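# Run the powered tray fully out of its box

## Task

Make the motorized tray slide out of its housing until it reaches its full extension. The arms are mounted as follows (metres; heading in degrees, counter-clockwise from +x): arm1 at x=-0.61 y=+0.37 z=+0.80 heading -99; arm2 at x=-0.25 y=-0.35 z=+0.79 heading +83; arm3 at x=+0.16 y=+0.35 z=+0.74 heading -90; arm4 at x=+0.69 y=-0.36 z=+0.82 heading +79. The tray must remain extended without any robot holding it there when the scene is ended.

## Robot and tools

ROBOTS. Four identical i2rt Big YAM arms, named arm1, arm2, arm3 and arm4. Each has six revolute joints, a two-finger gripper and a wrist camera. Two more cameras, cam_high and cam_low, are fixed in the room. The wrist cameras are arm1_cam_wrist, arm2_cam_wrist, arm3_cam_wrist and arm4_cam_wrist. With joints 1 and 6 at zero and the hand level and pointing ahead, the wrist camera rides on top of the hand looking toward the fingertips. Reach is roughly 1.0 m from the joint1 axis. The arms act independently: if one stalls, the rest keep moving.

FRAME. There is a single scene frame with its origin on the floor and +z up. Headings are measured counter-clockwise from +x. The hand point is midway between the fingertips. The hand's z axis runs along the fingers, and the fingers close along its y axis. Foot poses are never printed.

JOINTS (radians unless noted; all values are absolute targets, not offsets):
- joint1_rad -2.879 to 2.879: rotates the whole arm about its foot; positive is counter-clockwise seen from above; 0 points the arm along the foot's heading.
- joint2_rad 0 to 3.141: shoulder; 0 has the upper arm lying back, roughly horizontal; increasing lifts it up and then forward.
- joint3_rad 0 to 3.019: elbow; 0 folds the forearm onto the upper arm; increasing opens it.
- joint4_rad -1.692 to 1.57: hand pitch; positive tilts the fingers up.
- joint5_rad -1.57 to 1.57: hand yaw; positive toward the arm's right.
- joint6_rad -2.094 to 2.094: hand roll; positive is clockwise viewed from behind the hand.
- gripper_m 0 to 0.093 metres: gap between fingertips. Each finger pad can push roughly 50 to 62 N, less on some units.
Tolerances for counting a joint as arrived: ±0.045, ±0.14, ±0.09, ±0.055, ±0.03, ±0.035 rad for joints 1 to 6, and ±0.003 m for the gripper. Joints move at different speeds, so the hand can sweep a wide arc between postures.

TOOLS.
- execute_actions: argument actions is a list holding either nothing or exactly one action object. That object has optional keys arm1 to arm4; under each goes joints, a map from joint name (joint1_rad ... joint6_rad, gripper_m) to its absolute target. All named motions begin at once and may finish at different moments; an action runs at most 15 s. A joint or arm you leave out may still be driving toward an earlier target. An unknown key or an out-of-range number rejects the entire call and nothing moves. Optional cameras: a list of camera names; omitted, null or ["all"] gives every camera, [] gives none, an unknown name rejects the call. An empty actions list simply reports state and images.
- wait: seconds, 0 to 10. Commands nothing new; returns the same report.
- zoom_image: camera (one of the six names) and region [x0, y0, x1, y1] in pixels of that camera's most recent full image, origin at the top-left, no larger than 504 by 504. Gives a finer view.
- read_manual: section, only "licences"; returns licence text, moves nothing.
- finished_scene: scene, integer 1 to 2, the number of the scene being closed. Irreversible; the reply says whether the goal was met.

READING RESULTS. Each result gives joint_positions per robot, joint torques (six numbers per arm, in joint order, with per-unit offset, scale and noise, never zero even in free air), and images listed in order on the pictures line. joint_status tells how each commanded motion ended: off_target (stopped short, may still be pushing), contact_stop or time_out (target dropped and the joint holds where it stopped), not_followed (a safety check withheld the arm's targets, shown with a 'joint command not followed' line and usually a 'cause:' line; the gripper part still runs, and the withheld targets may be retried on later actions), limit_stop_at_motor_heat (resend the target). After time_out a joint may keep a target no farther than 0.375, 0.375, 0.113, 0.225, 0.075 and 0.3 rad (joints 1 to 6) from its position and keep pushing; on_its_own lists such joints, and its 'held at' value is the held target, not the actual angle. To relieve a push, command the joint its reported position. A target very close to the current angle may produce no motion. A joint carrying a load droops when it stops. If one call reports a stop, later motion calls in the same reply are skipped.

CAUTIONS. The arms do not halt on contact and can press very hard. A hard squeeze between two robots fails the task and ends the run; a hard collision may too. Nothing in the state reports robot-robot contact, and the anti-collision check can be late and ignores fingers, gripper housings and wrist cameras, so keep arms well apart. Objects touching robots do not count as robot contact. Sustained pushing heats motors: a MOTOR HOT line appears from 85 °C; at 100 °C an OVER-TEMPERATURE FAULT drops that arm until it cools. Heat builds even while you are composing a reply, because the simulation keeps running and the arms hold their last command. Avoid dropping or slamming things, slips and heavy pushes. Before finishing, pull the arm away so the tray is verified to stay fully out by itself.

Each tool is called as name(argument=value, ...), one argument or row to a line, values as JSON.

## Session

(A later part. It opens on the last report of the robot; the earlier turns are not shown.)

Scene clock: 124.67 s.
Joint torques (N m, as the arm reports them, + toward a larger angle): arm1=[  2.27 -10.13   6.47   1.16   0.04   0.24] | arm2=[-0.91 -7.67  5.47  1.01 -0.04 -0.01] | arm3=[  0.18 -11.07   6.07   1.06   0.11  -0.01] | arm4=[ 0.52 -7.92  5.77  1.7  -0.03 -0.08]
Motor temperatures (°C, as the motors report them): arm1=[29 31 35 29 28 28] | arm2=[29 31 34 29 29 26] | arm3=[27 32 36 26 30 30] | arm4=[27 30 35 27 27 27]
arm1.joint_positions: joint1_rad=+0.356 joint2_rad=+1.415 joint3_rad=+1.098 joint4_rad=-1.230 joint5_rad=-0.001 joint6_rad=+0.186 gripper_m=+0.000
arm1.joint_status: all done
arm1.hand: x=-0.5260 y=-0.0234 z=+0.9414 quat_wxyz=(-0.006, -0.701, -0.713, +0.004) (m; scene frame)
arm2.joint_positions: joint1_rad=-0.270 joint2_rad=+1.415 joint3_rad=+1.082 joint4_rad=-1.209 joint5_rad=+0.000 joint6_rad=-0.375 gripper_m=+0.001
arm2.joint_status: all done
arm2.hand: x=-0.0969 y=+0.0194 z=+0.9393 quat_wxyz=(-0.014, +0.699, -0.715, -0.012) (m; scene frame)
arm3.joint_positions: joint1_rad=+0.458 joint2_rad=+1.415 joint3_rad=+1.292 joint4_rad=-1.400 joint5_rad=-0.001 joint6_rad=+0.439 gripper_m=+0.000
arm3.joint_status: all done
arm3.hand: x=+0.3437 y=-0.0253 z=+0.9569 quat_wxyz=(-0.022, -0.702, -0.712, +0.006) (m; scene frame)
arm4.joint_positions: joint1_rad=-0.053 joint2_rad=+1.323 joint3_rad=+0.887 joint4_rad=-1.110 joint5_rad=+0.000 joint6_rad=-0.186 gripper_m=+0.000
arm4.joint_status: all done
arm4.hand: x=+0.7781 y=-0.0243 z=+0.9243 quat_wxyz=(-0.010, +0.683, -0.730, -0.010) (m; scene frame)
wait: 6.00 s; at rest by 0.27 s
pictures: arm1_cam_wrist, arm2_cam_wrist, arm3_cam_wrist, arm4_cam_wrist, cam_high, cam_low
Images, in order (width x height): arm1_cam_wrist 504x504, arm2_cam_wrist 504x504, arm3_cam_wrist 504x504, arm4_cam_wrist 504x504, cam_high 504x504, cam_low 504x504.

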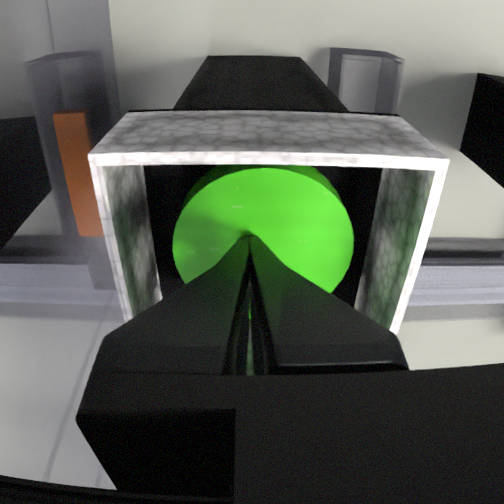

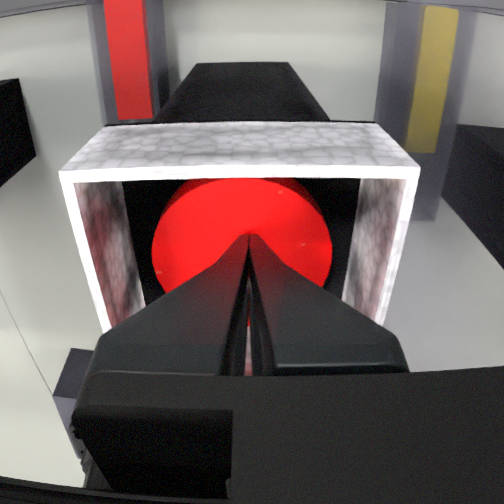

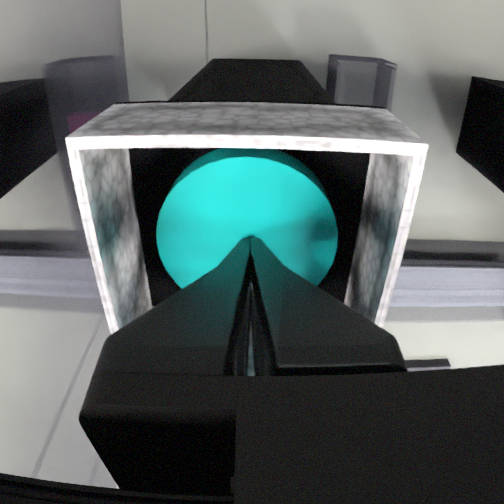

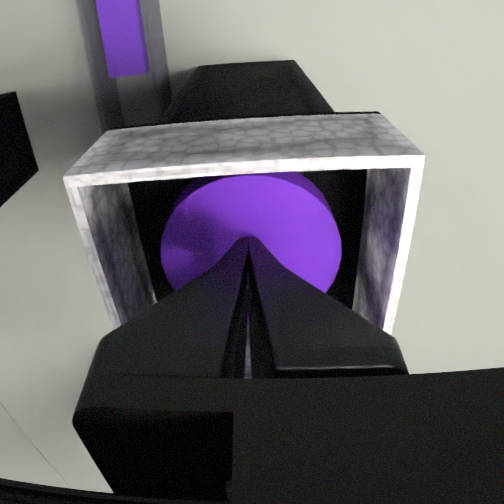

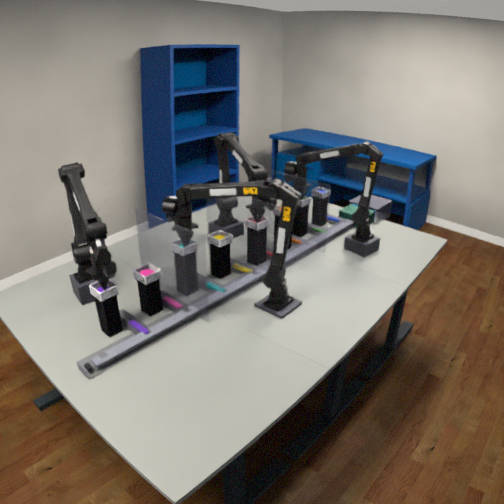

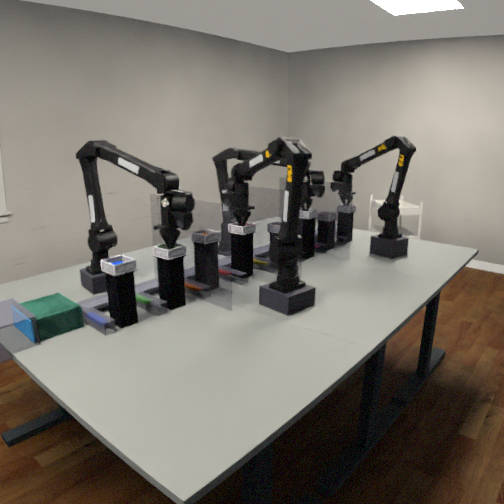

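wait(
  seconds=10,
)

wait(
  seconds=10,
)

zoom_image(
  camera="cam_high",
  region=[70,180,400,390],
)

Scene clock: 137.97 s.
Joint torques (N m, as the arm reports them, + toward a larger angle): arm1=[  1.69 -10.92   6.46   1.2    0.07   0.25] | arm2=[-0.88 -7.65  5.45  1.   -0.05 -0.01] | arm3=[  0.01 -10.44   6.04   0.91   0.14  -0.07] | arm4=[ 0.56 -7.76  5.85  1.66 -0.03 -0.06]
Motor temperatures (°C, as the motors report them): arm1=[29 31 34 29 28 28] | arm2=[29 31 33 29 29 26] | arm3=[27 32 36 26 30 30] | arm4=[27 30 34 27 27 27]
arm1.joint_positions: joint1_rad=+0.356 joint2_rad=+1.415 joint3_rad=+1.098 joint4_rad=-1.230 joint5_rad=-0.001 joint6_rad=+0.186 gripper_m=+0.000
arm1.joint_status: all done
arm1.hand: x=-0.5260 y=-0.0234 z=+0.9414 quat_wxyz=(-0.006, -0.701, -0.713, +0.004) (m; scene frame)
arm2.joint_positions: joint1_rad=-0.270 joint2_rad=+1.415 joint3_rad=+1.082 joint4_rad=-1.209 joint5_rad=+0.000 joint6_rad=-0.375 gripper_m=+0.001
arm2.joint_status: all done
arm2.hand: x=-0.0969 y=+0.0194 z=+0.9393 quat_wxyz=(-0.014, +0.699, -0.715, -0.012) (m; scene frame)
arm3.joint_positions: joint1_rad=+0.458 joint2_rad=+1.415 joint3_rad=+1.292 joint4_rad=-1.400 joint5_rad=-0.001 joint6_rad=+0.439 gripper_m=+0.000
arm3.joint_status: all done
arm3.hand: x=+0.3437 y=-0.0253 z=+0.9569 quat_wxyz=(-0.022, -0.702, -0.712, +0.006) (m; scene frame)
arm4.joint_positions: joint1_rad=-0.053 joint2_rad=+1.323 joint3_rad=+0.887 joint4_rad=-1.110 joint5_rad=+0.000 joint6_rad=-0.186 gripper_m=+0.000
arm4.joint_status: all done
arm4.hand: x=+0.7781 y=-0.0243 z=+0.9243 quat_wxyz=(-0.010, +0.683, -0.730, -0.010) (m; scene frame)
wait: 10.00 s; at rest from the start
pictures: arm1_cam_wrist, arm2_cam_wrist, arm3_cam_wrist, arm4_cam_wrist, cam_high, cam_low
Images, in order (width x height): arm1_cam_wrist 504x504, arm2_cam_wrist 504x504, arm3_cam_wrist 504x504, arm4_cam_wrist 504x504, cam_high 504x504, cam_low 504x504.

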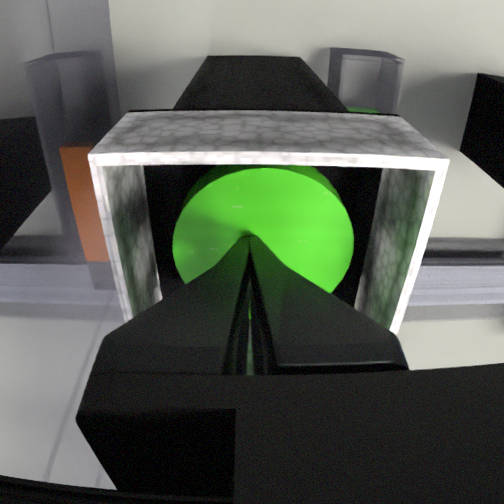

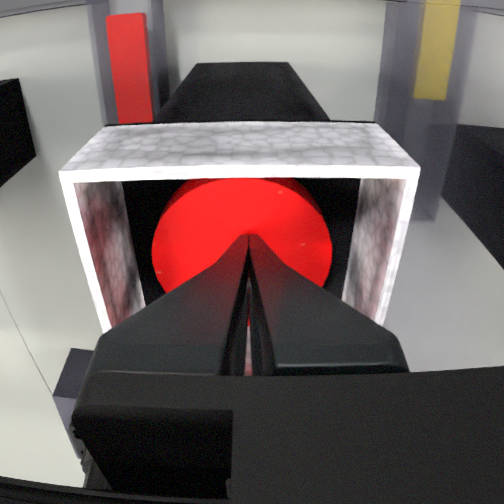

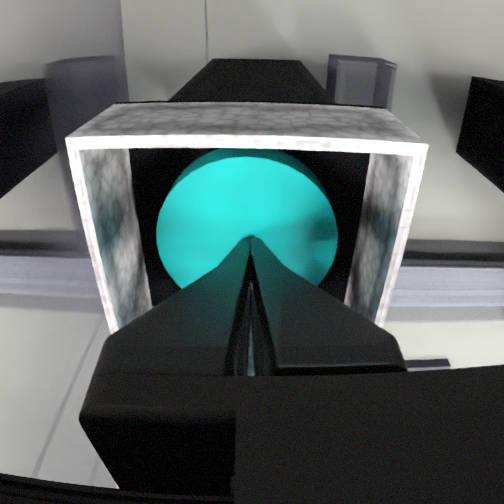

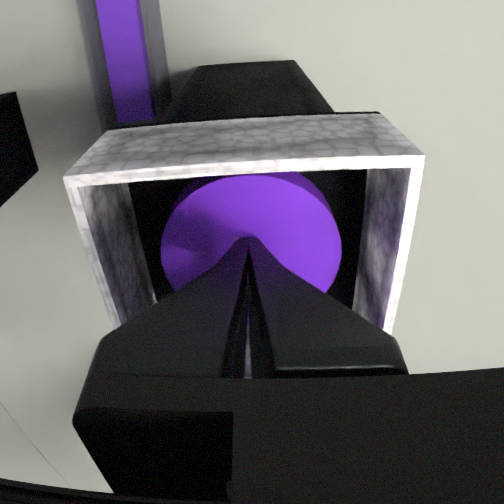

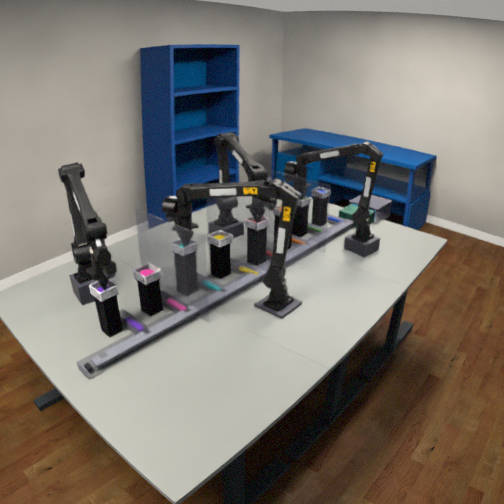

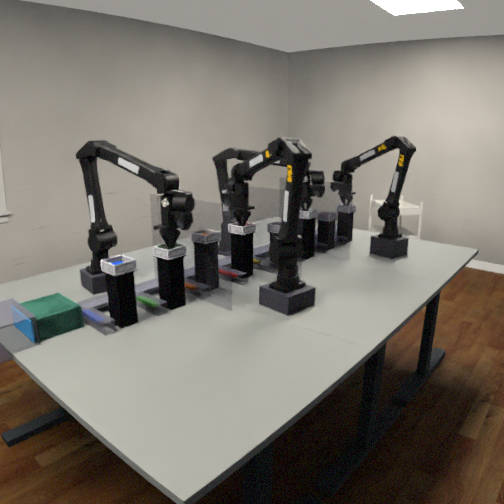

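Scene clock: 147.97 s.
Joint torques (N m, as the arm reports them, + toward a larger angle): arm1=[ 1.78 -9.43  6.39  1.17  0.11  0.24] | arm2=[-0.93 -7.73  5.44  1.02 -0.04 -0.01] | arm3=[ -0.23 -10.85   6.06   0.99   0.14  -0.03] | arm4=[ 0.46 -7.77  5.82  1.67 -0.03 -0.06]
Motor temperatures (°C, as the motors report them): arm1=[29 31 34 29 28 28] | arm2=[29 31 33 29 29 26] | arm3=[27 32 36 26 30 30] | arm4=[27 30 34 27 27 27]
arm1.joint_positions: joint1_rad=+0.356 joint2_rad=+1.415 joint3_rad=+1.098 joint4_rad=-1.230 joint5_rad=-0.001 joint6_rad=+0.186 gripper_m=+0.000
arm1.joint_status: all done
arm1.hand: x=-0.5260 y=-0.0234 z=+0.9414 quat_wxyz=(-0.006, -0.701, -0.713, +0.004) (m; scene frame)
arm2.joint_positions: joint1_rad=-0.270 joint2_rad=+1.415 joint3_rad=+1.082 joint4_rad=-1.209 joint5_rad=+0.000 joint6_rad=-0.375 gripper_m=+0.001
arm2.joint_status: all done
arm2.hand: x=-0.0969 y=+0.0194 z=+0.9393 quat_wxyz=(-0.014, +0.699, -0.715, -0.012) (m; scene frame)
arm3.joint_positions: joint1_rad=+0.458 joint2_rad=+1.415 joint3_rad=+1.292 joint4_rad=-1.400 joint5_rad=-0.001 joint6_rad=+0.439 gripper_m=+0.000
arm3.joint_status: all done
arm3.hand: x=+0.3437 y=-0.0253 z=+0.9569 quat_wxyz=(-0.022, -0.702, -0.712, +0.006) (m; scene frame)
arm4.joint_positions: joint1_rad=-0.053 joint2_rad=+1.323 joint3_rad=+0.887 joint4_rad=-1.110 joint5_rad=+0.000 joint6_rad=-0.186 gripper_m=+0.000
arm4.joint_status: all done
arm4.hand: x=+0.7781 y=-0.0243 z=+0.9243 quat_wxyz=(-0.010, +0.683, -0.730, -0.010) (m; scene frame)
wait: 10.00 s; at rest by 0.27 s
pictures: arm1_cam_wrist, arm2_cam_wrist, arm3_cam_wrist, arm4_cam_wrist, cam_high, cam_low
Images, in order (width x height): arm1_cam_wrist 504x504, arm2_cam_wrist 504x504, arm3_cam_wrist 504x504, arm4_cam_wrist 504x504, cam_high 504x504, cam_low 504x504.

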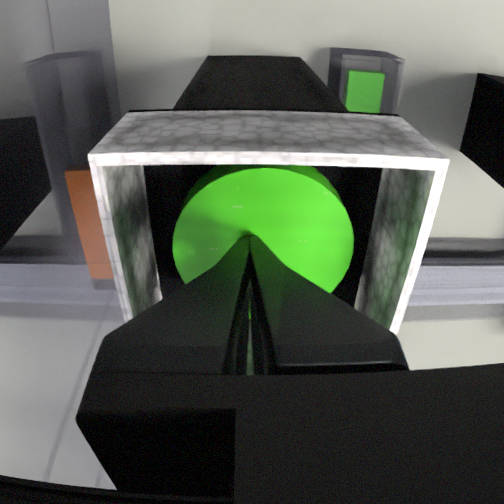

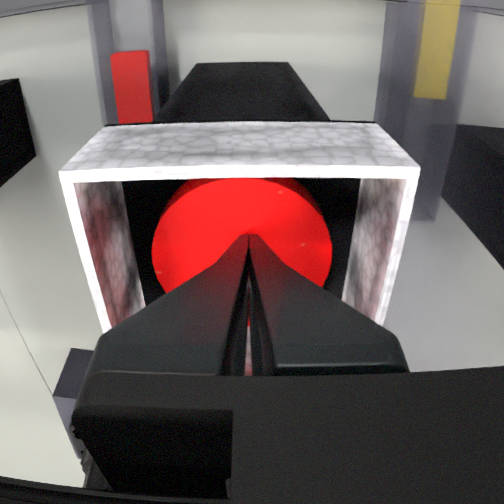

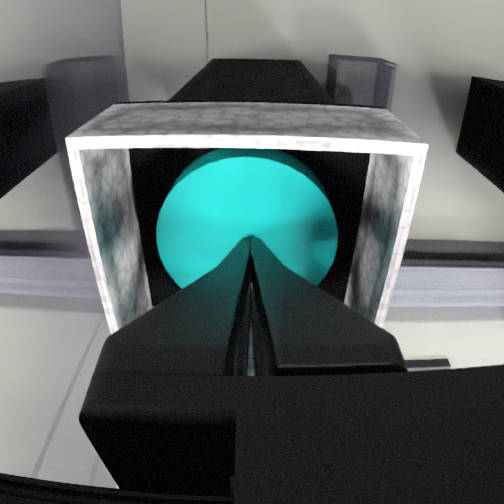

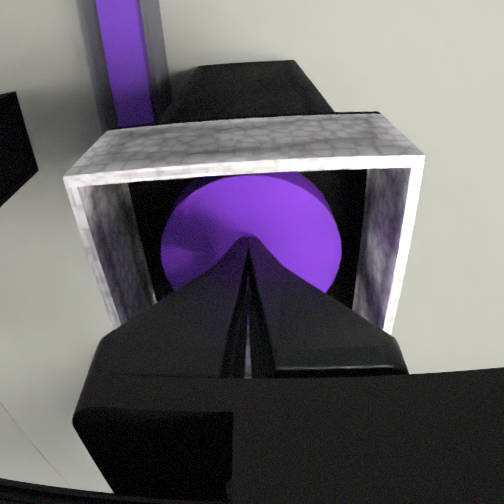

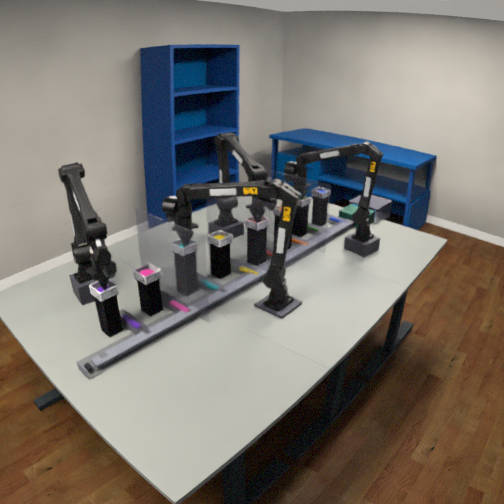

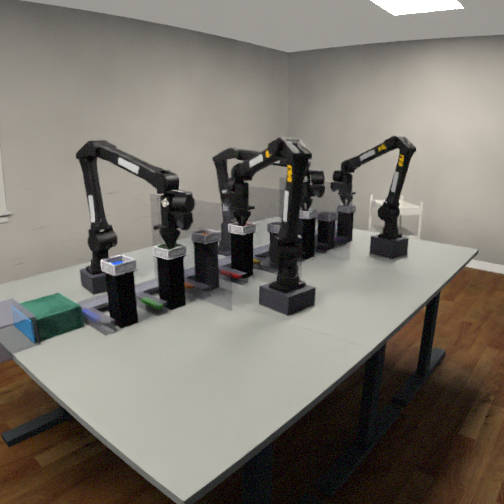

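Region (70, 180, 400, 390) of cam_high's 504x504 image, scaled by 1.527, with more detail than that image has; it fills the top 321 rows of this view, and the rest is white.

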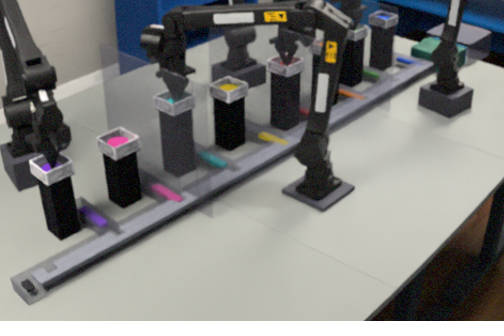

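execute_actions(
  actions=[
    {"arm1":{"joints":{"joint2_rad":1.39,"joint3_rad":1.28,"joint4_rad":-1.41}},"arm2":{"joints":{"joint2_rad":1.33,"joint3_rad":1.21,"joint4_rad":-1.41}}},
  ],
  cameras=[],
)

execute_actions(
  actions=[
    {"arm1":{"joints":{"joint1_rad":-0.205,"joint6_rad":0}},"arm2":{"joints":{"joint1_rad":0.305,"joint6_rad":0}}},
  ],
  cameras=[],
)

execute_actions(
  actions=[
    {"arm1":{"joints":{"joint2_rad":1.495,"joint3_rad":1.09,"joint4_rad":-1.18}},"arm2":{"joints":{"joint2_rad":1.375,"joint3_rad":0.97,"joint4_rad":-1.185}}},
  ],
  cameras=["arm1_cam_wrist","arm2_cam_wrist"],
)

wait(
  seconds=10,
)

wait(
  seconds=10,
)

wait(
  seconds=10,
)

Scene clock: 166.87 s.
Joint torques (N m, as the arm reports them, + toward a larger angle): arm1=[  1.45 -11.68  12.63   0.13   0.     0.22] | arm2=[-0.98 -7.77 11.02  0.16 -0.05 -0.01] | arm3=[  0.04 -10.65   6.07   1.03   0.13  -0.03] | arm4=[ 0.47 -7.78  5.8   1.7  -0.02 -0.07]
Motor temperatures (°C, as the motors report them): arm1=[29 31 34 29 28 28] | arm2=[29 32 33 29 29 26] | arm3=[27 32 36 26 30 30] | arm4=[27 30 34 27 27 27]
arm1.joint_positions: joint1_rad=+0.356 joint2_rad=+1.395 joint3_rad=+1.232 joint4_rad=-1.397 joint5_rad=-0.001 joint6_rad=+0.186 gripper_m=+0.000
arm1.joint_status: all done
arm1.hand: x=-0.5252 y=-0.0269 z=+0.9984 quat_wxyz=(+0.000, -0.701, -0.713, +0.000) (m; scene frame)
arm2.joint_positions: joint1_rad=-0.270 joint2_rad=+1.328 joint3_rad=+1.166 joint4_rad=-1.402 joint5_rad=+0.000 joint6_rad=-0.375 gripper_m=+0.001
arm2.joint_status: all done
arm2.hand: x=-0.1052 y=-0.0024 z=+1.0016 quat_wxyz=(-0.003, +0.699, -0.715, -0.008) (m; scene frame)
arm3.joint_positions: joint1_rad=+0.458 joint2_rad=+1.415 joint3_rad=+1.292 joint4_rad=-1.400 joint5_rad=-0.001 joint6_rad=+0.439 gripper_m=+0.000
arm3.joint_status: not commanded
arm3.hand: x=+0.3437 y=-0.0253 z=+0.9569 quat_wxyz=(-0.022, -0.702, -0.712, +0.006) (m; scene frame)
arm4.joint_positions: joint1_rad=-0.053 joint2_rad=+1.323 joint3_rad=+0.887 joint4_rad=-1.110 joint5_rad=+0.000 joint6_rad=-0.186 gripper_m=+0.000
arm4.joint_status: not commanded
arm4.hand: x=+0.7781 y=-0.0243 z=+0.9243 quat_wxyz=(-0.010, +0.683, -0.730, -0.010) (m; scene frame)
pictures: none
No camera images: the call's "cameras" was empty. Leave "cameras" out to get every camera's image.

Scene clock: 168.30 s.
Joint torques (N m, as the arm reports them, + toward a larger angle): arm1=[  1.86 -12.12  12.64  -0.16   0.07  -0.01] | arm2=[-1.87 -8.47 11.15  0.2   0.    0.26] | arm3=[ -0.14 -10.62   6.1    1.06   0.14  -0.05] | arm4=[ 0.51 -7.58  5.79  1.66 -0.03 -0.06]
Motor temperatures (°C, as the motors report them): arm1=[29 32 35 29 28 28] | arm2=[29 32 34 29 29 26] | arm3=[27 32 36 26 30 30] | arm4=[27 30 34 27 27 27]
arm1.joint_positions: joint1_rad=-0.207 joint2_rad=+1.395 joint3_rad=+1.232 joint4_rad=-1.397 joint5_rad=+0.001 joint6_rad=+0.014 gripper_m=+0.000
arm1.joint_status: all done
arm1.hand: x=-0.7483 y=-0.0092 z=+0.9992 quat_wxyz=(+0.002, -0.826, -0.563, +0.003) (m; scene frame)
arm2.joint_positions: joint1_rad=+0.310 joint2_rad=+1.328 joint3_rad=+1.166 joint4_rad=-1.402 joint5_rad=+0.000 joint6_rad=-0.015 gripper_m=+0.001
arm2.joint_status: all done
arm2.hand: x=-0.3185 y=+0.0207 z=+1.0037 quat_wxyz=(-0.003, +0.774, -0.634, -0.009) (m; scene frame)
arm3.joint_positions: joint1_rad=+0.458 joint2_rad=+1.415 joint3_rad=+1.292 joint4_rad=-1.400 joint5_rad=-0.001 joint6_rad=+0.439 gripper_m=+0.000
arm3.joint_status: not commanded
arm3.hand: x=+0.3437 y=-0.0253 z=+0.9569 quat_wxyz=(-0.022, -0.702, -0.712, +0.006) (m; scene frame)
arm4.joint_positions: joint1_rad=-0.053 joint2_rad=+1.323 joint3_rad=+0.887 joint4_rad=-1.110 joint5_rad=+0.000 joint6_rad=-0.186 gripper_m=+0.000
arm4.joint_status: not commanded
arm4.hand: x=+0.7781 y=-0.0243 z=+0.9243 quat_wxyz=(-0.010, +0.683, -0.730, -0.010) (m; scene frame)
pictures: none
No camera images: the call's "cameras" was empty. Leave "cameras" out to get every camera's image.

Scene clock: 169.20 s.
Joint torques (N m, as the arm reports them, + toward a larger angle): arm1=[  1.44 -10.07   5.49   1.32   0.01  -0.09] | arm2=[-1.81 -6.07  4.78  1.27 -0.01  0.31] | arm3=[ -0.29 -10.71   6.11   1.08   0.13  -0.07] | arm4=[ 0.58 -7.64  5.8   1.68 -0.04 -0.06]
Motor temperatures (°C, as the motors report them): arm1=[29 32 35 29 28 28] | arm2=[29 32 34 29 29 26] | arm3=[27 32 36 26 30 30] | arm4=[27 30 34 27 27 27]
arm1.joint_positions: joint1_rad=-0.207 joint2_rad=+1.460 joint3_rad=+1.128 joint4_rad=-1.203 joint5_rad=+0.001 joint6_rad=+0.014 gripper_m=+0.000
arm1.joint_status: all done
arm1.hand: x=-0.7538 y=-0.0227 z=+0.9354 quat_wxyz=(-0.005, -0.826, -0.563, +0.013) (m; scene frame)
arm2.joint_positions: joint1_rad=+0.310 joint2_rad=+1.345 joint3_rad=+1.012 joint4_rad=-1.199 joint5_rad=+0.000 joint6_rad=-0.015 gripper_m=+0.001
arm2.joint_status: all done
arm2.hand: x=-0.3188 y=+0.0199 z=+0.9413 quat_wxyz=(-0.014, +0.773, -0.634, -0.021) (m; scene frame)
arm3.joint_positions: joint1_rad=+0.458 joint2_rad=+1.415 joint3_rad=+1.292 joint4_rad=-1.400 joint5_rad=-0.001 joint6_rad=+0.439 gripper_m=+0.000
arm3.joint_status: not commanded
arm3.hand: x=+0.3437 y=-0.0253 z=+0.9569 quat_wxyz=(-0.022, -0.702, -0.712, +0.006) (m; scene frame)
arm4.joint_positions: joint1_rad=-0.053 joint2_rad=+1.323 joint3_rad=+0.887 joint4_rad=-1.110 joint5_rad=+0.000 joint6_rad=-0.186 gripper_m=+0.000
arm4.joint_status: not commanded
arm4.hand: x=+0.7781 y=-0.0243 z=+0.9243 quat_wxyz=(-0.010, +0.683, -0.730, -0.010) (m; scene frame)
pictures: arm1_cam_wrist, arm2_cam_wrist
Images, in order (width x height): arm1_cam_wrist 504x504, arm2_cam_wrist 504x504.

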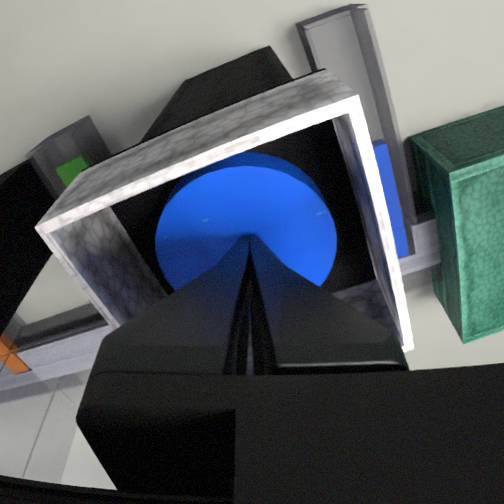

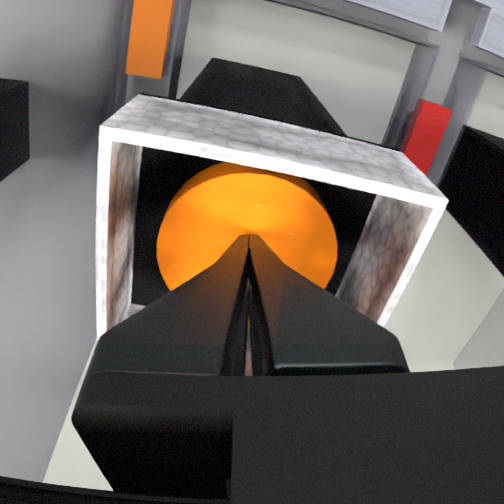

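Scene clock: 179.20 s.
Joint torques (N m, as the arm reports them, + toward a larger angle): arm1=[  2.52 -10.66   5.58   1.33   0.02  -0.05] | arm2=[-1.86 -6.    4.75  1.27 -0.01  0.31] | arm3=[ -0.14 -10.45   6.1    1.12   0.12  -0.02] | arm4=[ 0.66 -7.8   5.81  1.71 -0.03 -0.06]
Motor temperatures (°C, as the motors report them): arm1=[29 32 34 29 28 28] | arm2=[29 31 33 29 29 26] | arm3=[27 32 36 26 30 30] | arm4=[27 30 35 27 27 27]
arm1.joint_positions: joint1_rad=-0.207 joint2_rad=+1.460 joint3_rad=+1.128 joint4_rad=-1.203 joint5_rad=+0.001 joint6_rad=+0.014 gripper_m=+0.000
arm1.joint_status: all done
arm1.hand: x=-0.7538 y=-0.0227 z=+0.9354 quat_wxyz=(-0.005, -0.826, -0.563, +0.013) (m; scene frame)
arm2.joint_positions: joint1_rad=+0.310 joint2_rad=+1.345 joint3_rad=+1.012 joint4_rad=-1.199 joint5_rad=+0.000 joint6_rad=-0.015 gripper_m=+0.001
arm2.joint_status: all done
arm2.hand: x=-0.3188 y=+0.0199 z=+0.9413 quat_wxyz=(-0.014, +0.773, -0.634, -0.021) (m; scene frame)
arm3.joint_positions: joint1_rad=+0.458 joint2_rad=+1.415 joint3_rad=+1.292 joint4_rad=-1.400 joint5_rad=-0.001 joint6_rad=+0.439 gripper_m=+0.000
arm3.joint_status: not commanded
arm3.hand: x=+0.3437 y=-0.0253 z=+0.9569 quat_wxyz=(-0.022, -0.702, -0.712, +0.006) (m; scene frame)
arm4.joint_positions: joint1_rad=-0.053 joint2_rad=+1.323 joint3_rad=+0.887 joint4_rad=-1.110 joint5_rad=+0.000 joint6_rad=-0.186 gripper_m=+0.000
arm4.joint_status: not commanded
arm4.hand: x=+0.7781 y=-0.0243 z=+0.9243 quat_wxyz=(-0.010, +0.683, -0.730, -0.010) (m; scene frame)
wait: 10.00 s; at rest by 0.27 s
pictures: arm1_cam_wrist, arm2_cam_wrist, arm3_cam_wrist, arm4_cam_wrist, cam_high, cam_low
Images, in order (width x height): arm1_cam_wrist 504x504, arm2_cam_wrist 504x504, arm3_cam_wrist 504x504, arm4_cam_wrist 504x504, cam_high 504x504, cam_low 504x504.

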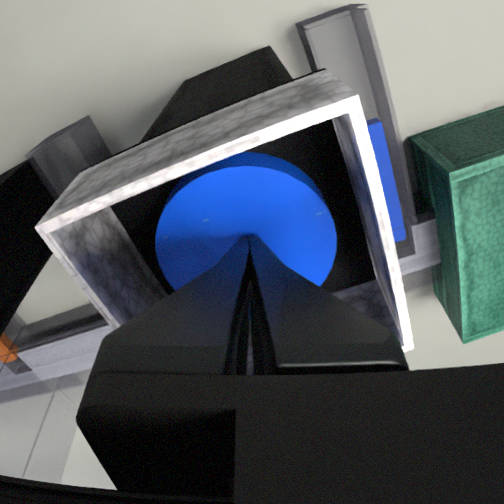

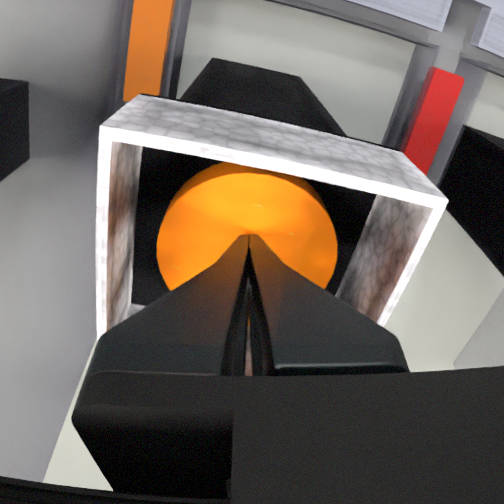

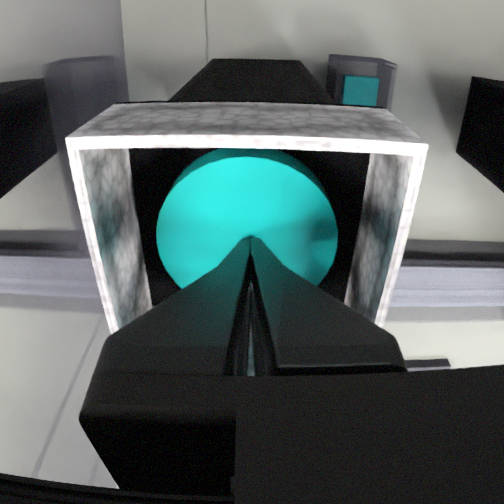

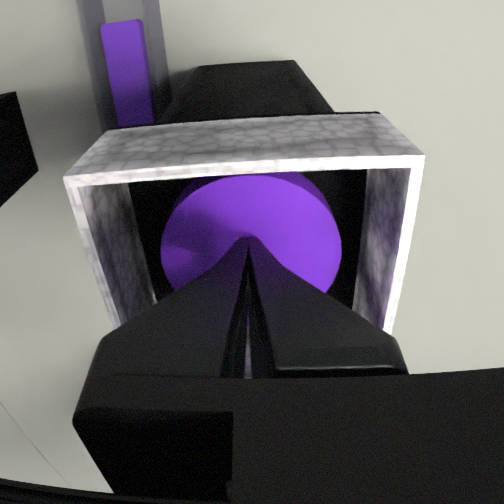

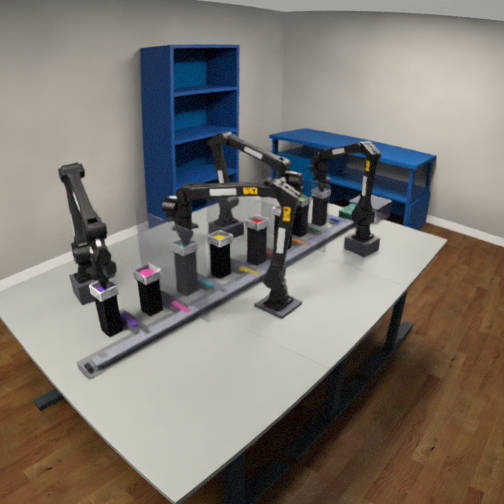

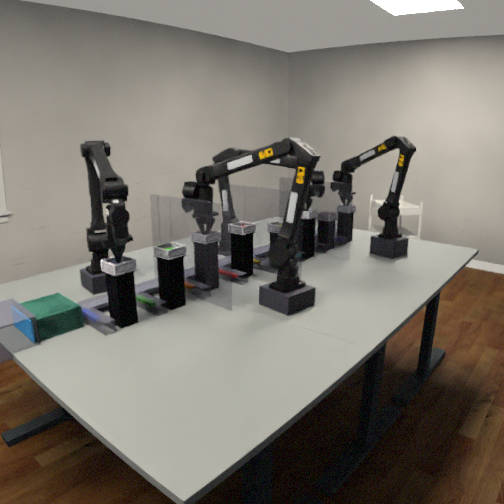

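Scene clock: 189.20 s.
Joint torques (N m, as the arm reports them, + toward a larger angle): arm1=[  1.65 -10.17   5.59   1.21   0.02  -0.04] | arm2=[-1.8  -6.04  4.75  1.26 -0.01  0.3 ] | arm3=[  0.07 -10.4    6.03   1.04   0.13  -0.05] | arm4=[ 0.5  -7.6   5.8   1.69 -0.02 -0.07]
Motor temperatures (°C, as the motors report them): arm1=[29 32 34 29 28 28] | arm2=[29 31 33 29 29 26] | arm3=[27 33 36 26 30 30] | arm4=[27 30 35 27 27 27]
arm1.joint_positions: joint1_rad=-0.207 joint2_rad=+1.460 joint3_rad=+1.128 joint4_rad=-1.203 joint5_rad=+0.001 joint6_rad=+0.014 gripper_m=+0.000
arm1.joint_status: all done
arm1.hand: x=-0.7538 y=-0.0227 z=+0.9354 quat_wxyz=(-0.005, -0.826, -0.563, +0.013) (m; scene frame)
arm2.joint_positions: joint1_rad=+0.310 joint2_rad=+1.345 joint3_rad=+1.012 joint4_rad=-1.199 joint5_rad=+0.000 joint6_rad=-0.015 gripper_m=+0.001
arm2.joint_status: all done
arm2.hand: x=-0.3188 y=+0.0199 z=+0.9413 quat_wxyz=(-0.014, +0.773, -0.634, -0.021) (m; scene frame)
arm3.joint_positions: joint1_rad=+0.458 joint2_rad=+1.415 joint3_rad=+1.292 joint4_rad=-1.400 joint5_rad=-0.001 joint6_rad=+0.439 gripper_m=+0.000
arm3.joint_status: not commanded
arm3.hand: x=+0.3437 y=-0.0253 z=+0.9569 quat_wxyz=(-0.022, -0.702, -0.712, +0.006) (m; scene frame)
arm4.joint_positions: joint1_rad=-0.053 joint2_rad=+1.323 joint3_rad=+0.887 joint4_rad=-1.110 joint5_rad=+0.000 joint6_rad=-0.186 gripper_m=+0.000
arm4.joint_status: not commanded
arm4.hand: x=+0.7781 y=-0.0243 z=+0.9243 quat_wxyz=(-0.010, +0.683, -0.730, -0.010) (m; scene frame)
wait: 10.00 s; at rest by 0.27 s
pictures: arm1_cam_wrist, arm2_cam_wrist, arm3_cam_wrist, arm4_cam_wrist, cam_high, cam_low
Images, in order (width x height): arm1_cam_wrist 504x504, arm2_cam_wrist 504x504, arm3_cam_wrist 504x504, arm4_cam_wrist 504x504, cam_high 504x504, cam_low 504x504.

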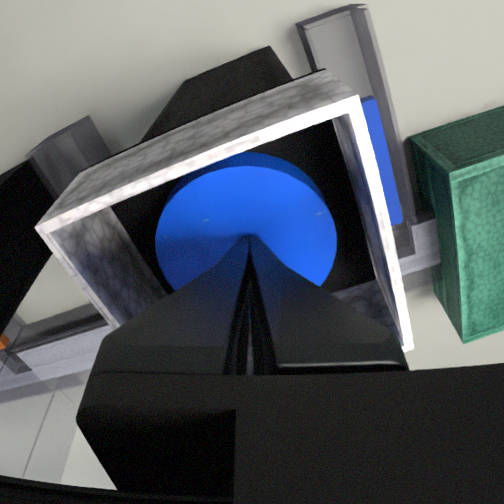

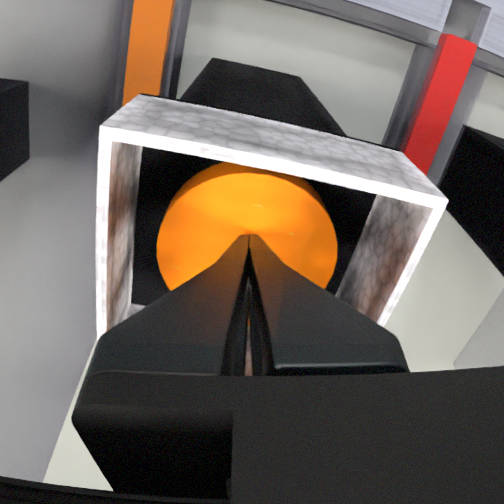

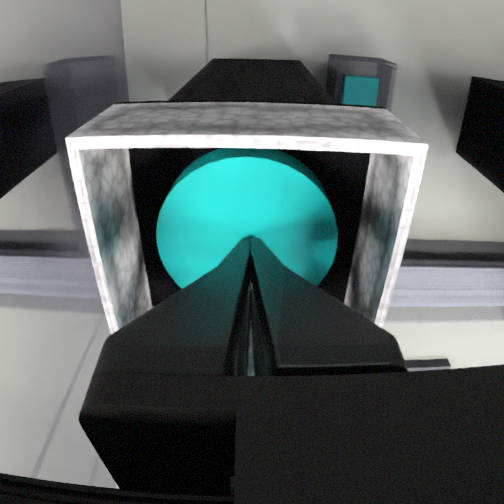

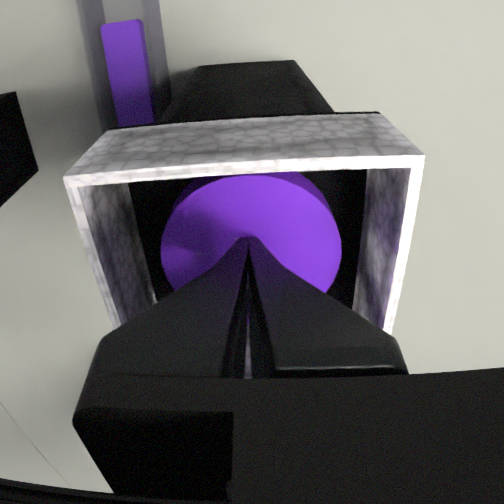

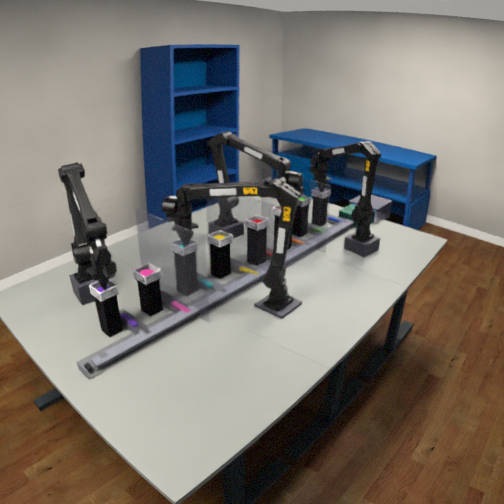

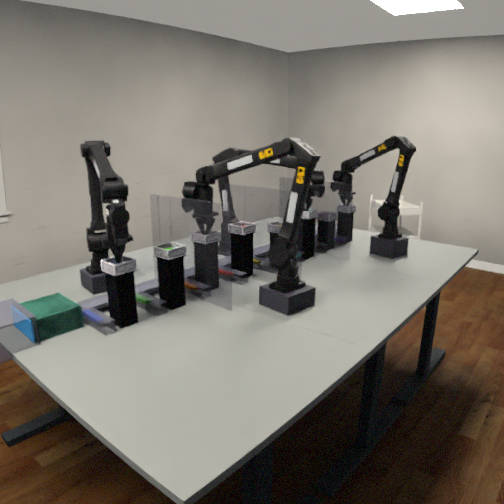

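Scene clock: 199.20 s.
Joint torques (N m, as the arm reports them, + toward a larger angle): arm1=[  1.05 -10.27   5.37   1.5    0.04  -0.06] | arm2=[-1.85 -5.98  4.77  1.27  0.    0.31] | arm3=[ -0.19 -10.8    6.18   0.96   0.17  -0.04] | arm4=[ 0.52 -7.66  5.8   1.69 -0.03 -0.06]
Motor temperatures (°C, as the motors report them): arm1=[29 32 34 29 28 28] | arm2=[29 31 33 29 29 26] | arm3=[27 33 36 27 30 30] | arm4=[27 31 35 27 27 27]
arm1.joint_positions: joint1_rad=-0.207 joint2_rad=+1.460 joint3_rad=+1.128 joint4_rad=-1.203 joint5_rad=+0.001 joint6_rad=+0.014 gripper_m=+0.000
arm1.joint_status: all done
arm1.hand: x=-0.7538 y=-0.0227 z=+0.9354 quat_wxyz=(-0.005, -0.826, -0.563, +0.013) (m; scene frame)
arm2.joint_positions: joint1_rad=+0.310 joint2_rad=+1.345 joint3_rad=+1.012 joint4_rad=-1.199 joint5_rad=+0.000 joint6_rad=-0.015 gripper_m=+0.001
arm2.joint_status: all done
arm2.hand: x=-0.3188 y=+0.0199 z=+0.9413 quat_wxyz=(-0.014, +0.773, -0.634, -0.021) (m; scene frame)
arm3.joint_positions: joint1_rad=+0.458 joint2_rad=+1.415 joint3_rad=+1.292 joint4_rad=-1.400 joint5_rad=-0.001 joint6_rad=+0.439 gripper_m=+0.000
arm3.joint_status: not commanded
arm3.hand: x=+0.3437 y=-0.0253 z=+0.9569 quat_wxyz=(-0.022, -0.702, -0.712, +0.006) (m; scene frame)
arm4.joint_positions: joint1_rad=-0.053 joint2_rad=+1.323 joint3_rad=+0.887 joint4_rad=-1.110 joint5_rad=+0.000 joint6_rad=-0.186 gripper_m=+0.000
arm4.joint_status: not commanded
arm4.hand: x=+0.7781 y=-0.0243 z=+0.9243 quat_wxyz=(-0.010, +0.683, -0.730, -0.010) (m; scene frame)
wait: 10.00 s; at rest by 0.27 s
pictures: arm1_cam_wrist, arm2_cam_wrist, arm3_cam_wrist, arm4_cam_wrist, cam_high, cam_low
Images, in order (width x height): arm1_cam_wrist 504x504, arm2_cam_wrist 504x504, arm3_cam_wrist 504x504, arm4_cam_wrist 504x504, cam_high 504x504, cam_low 504x504.

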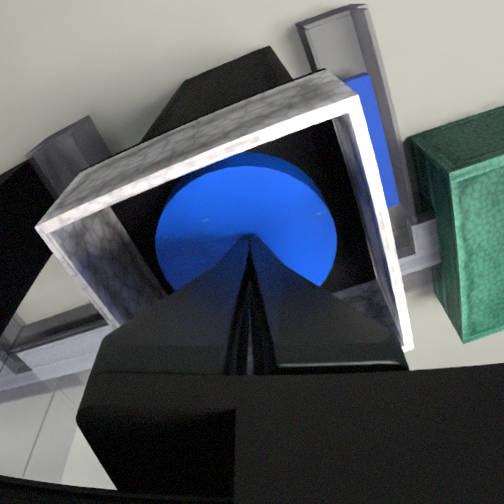

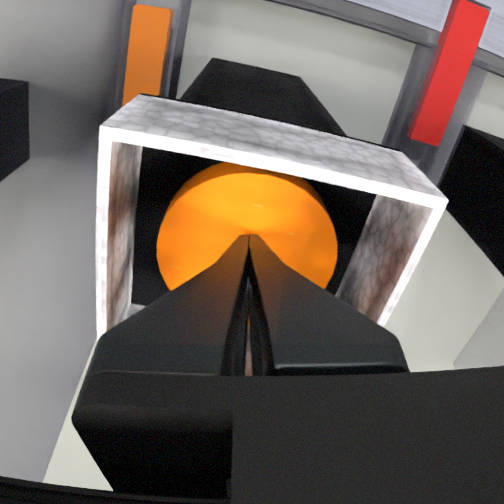

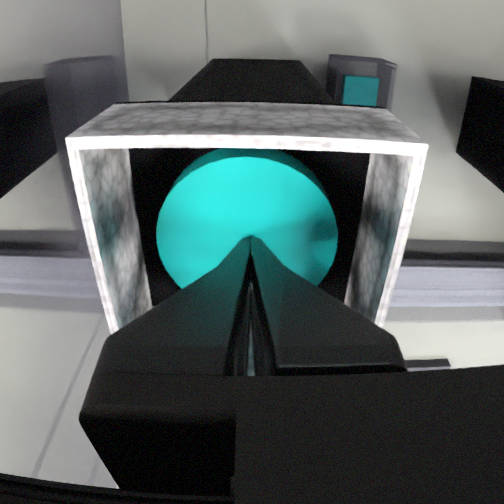

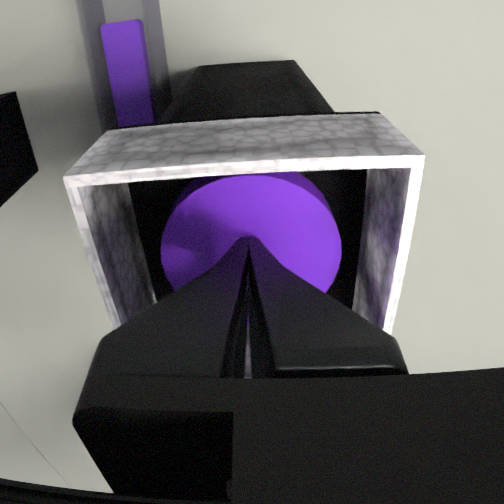

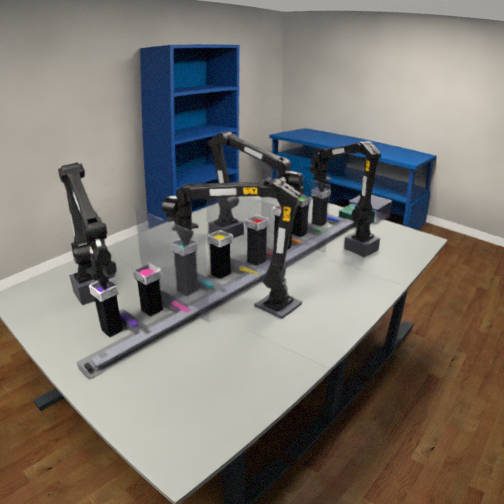

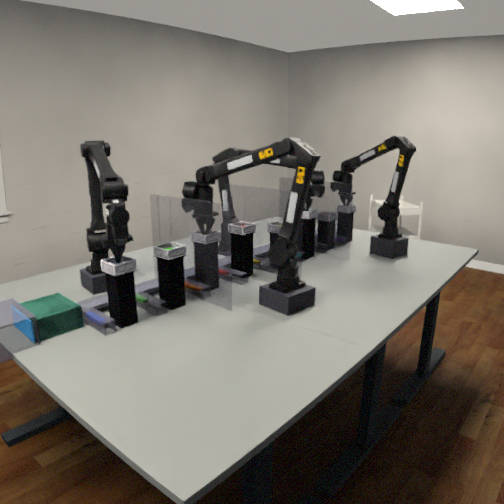

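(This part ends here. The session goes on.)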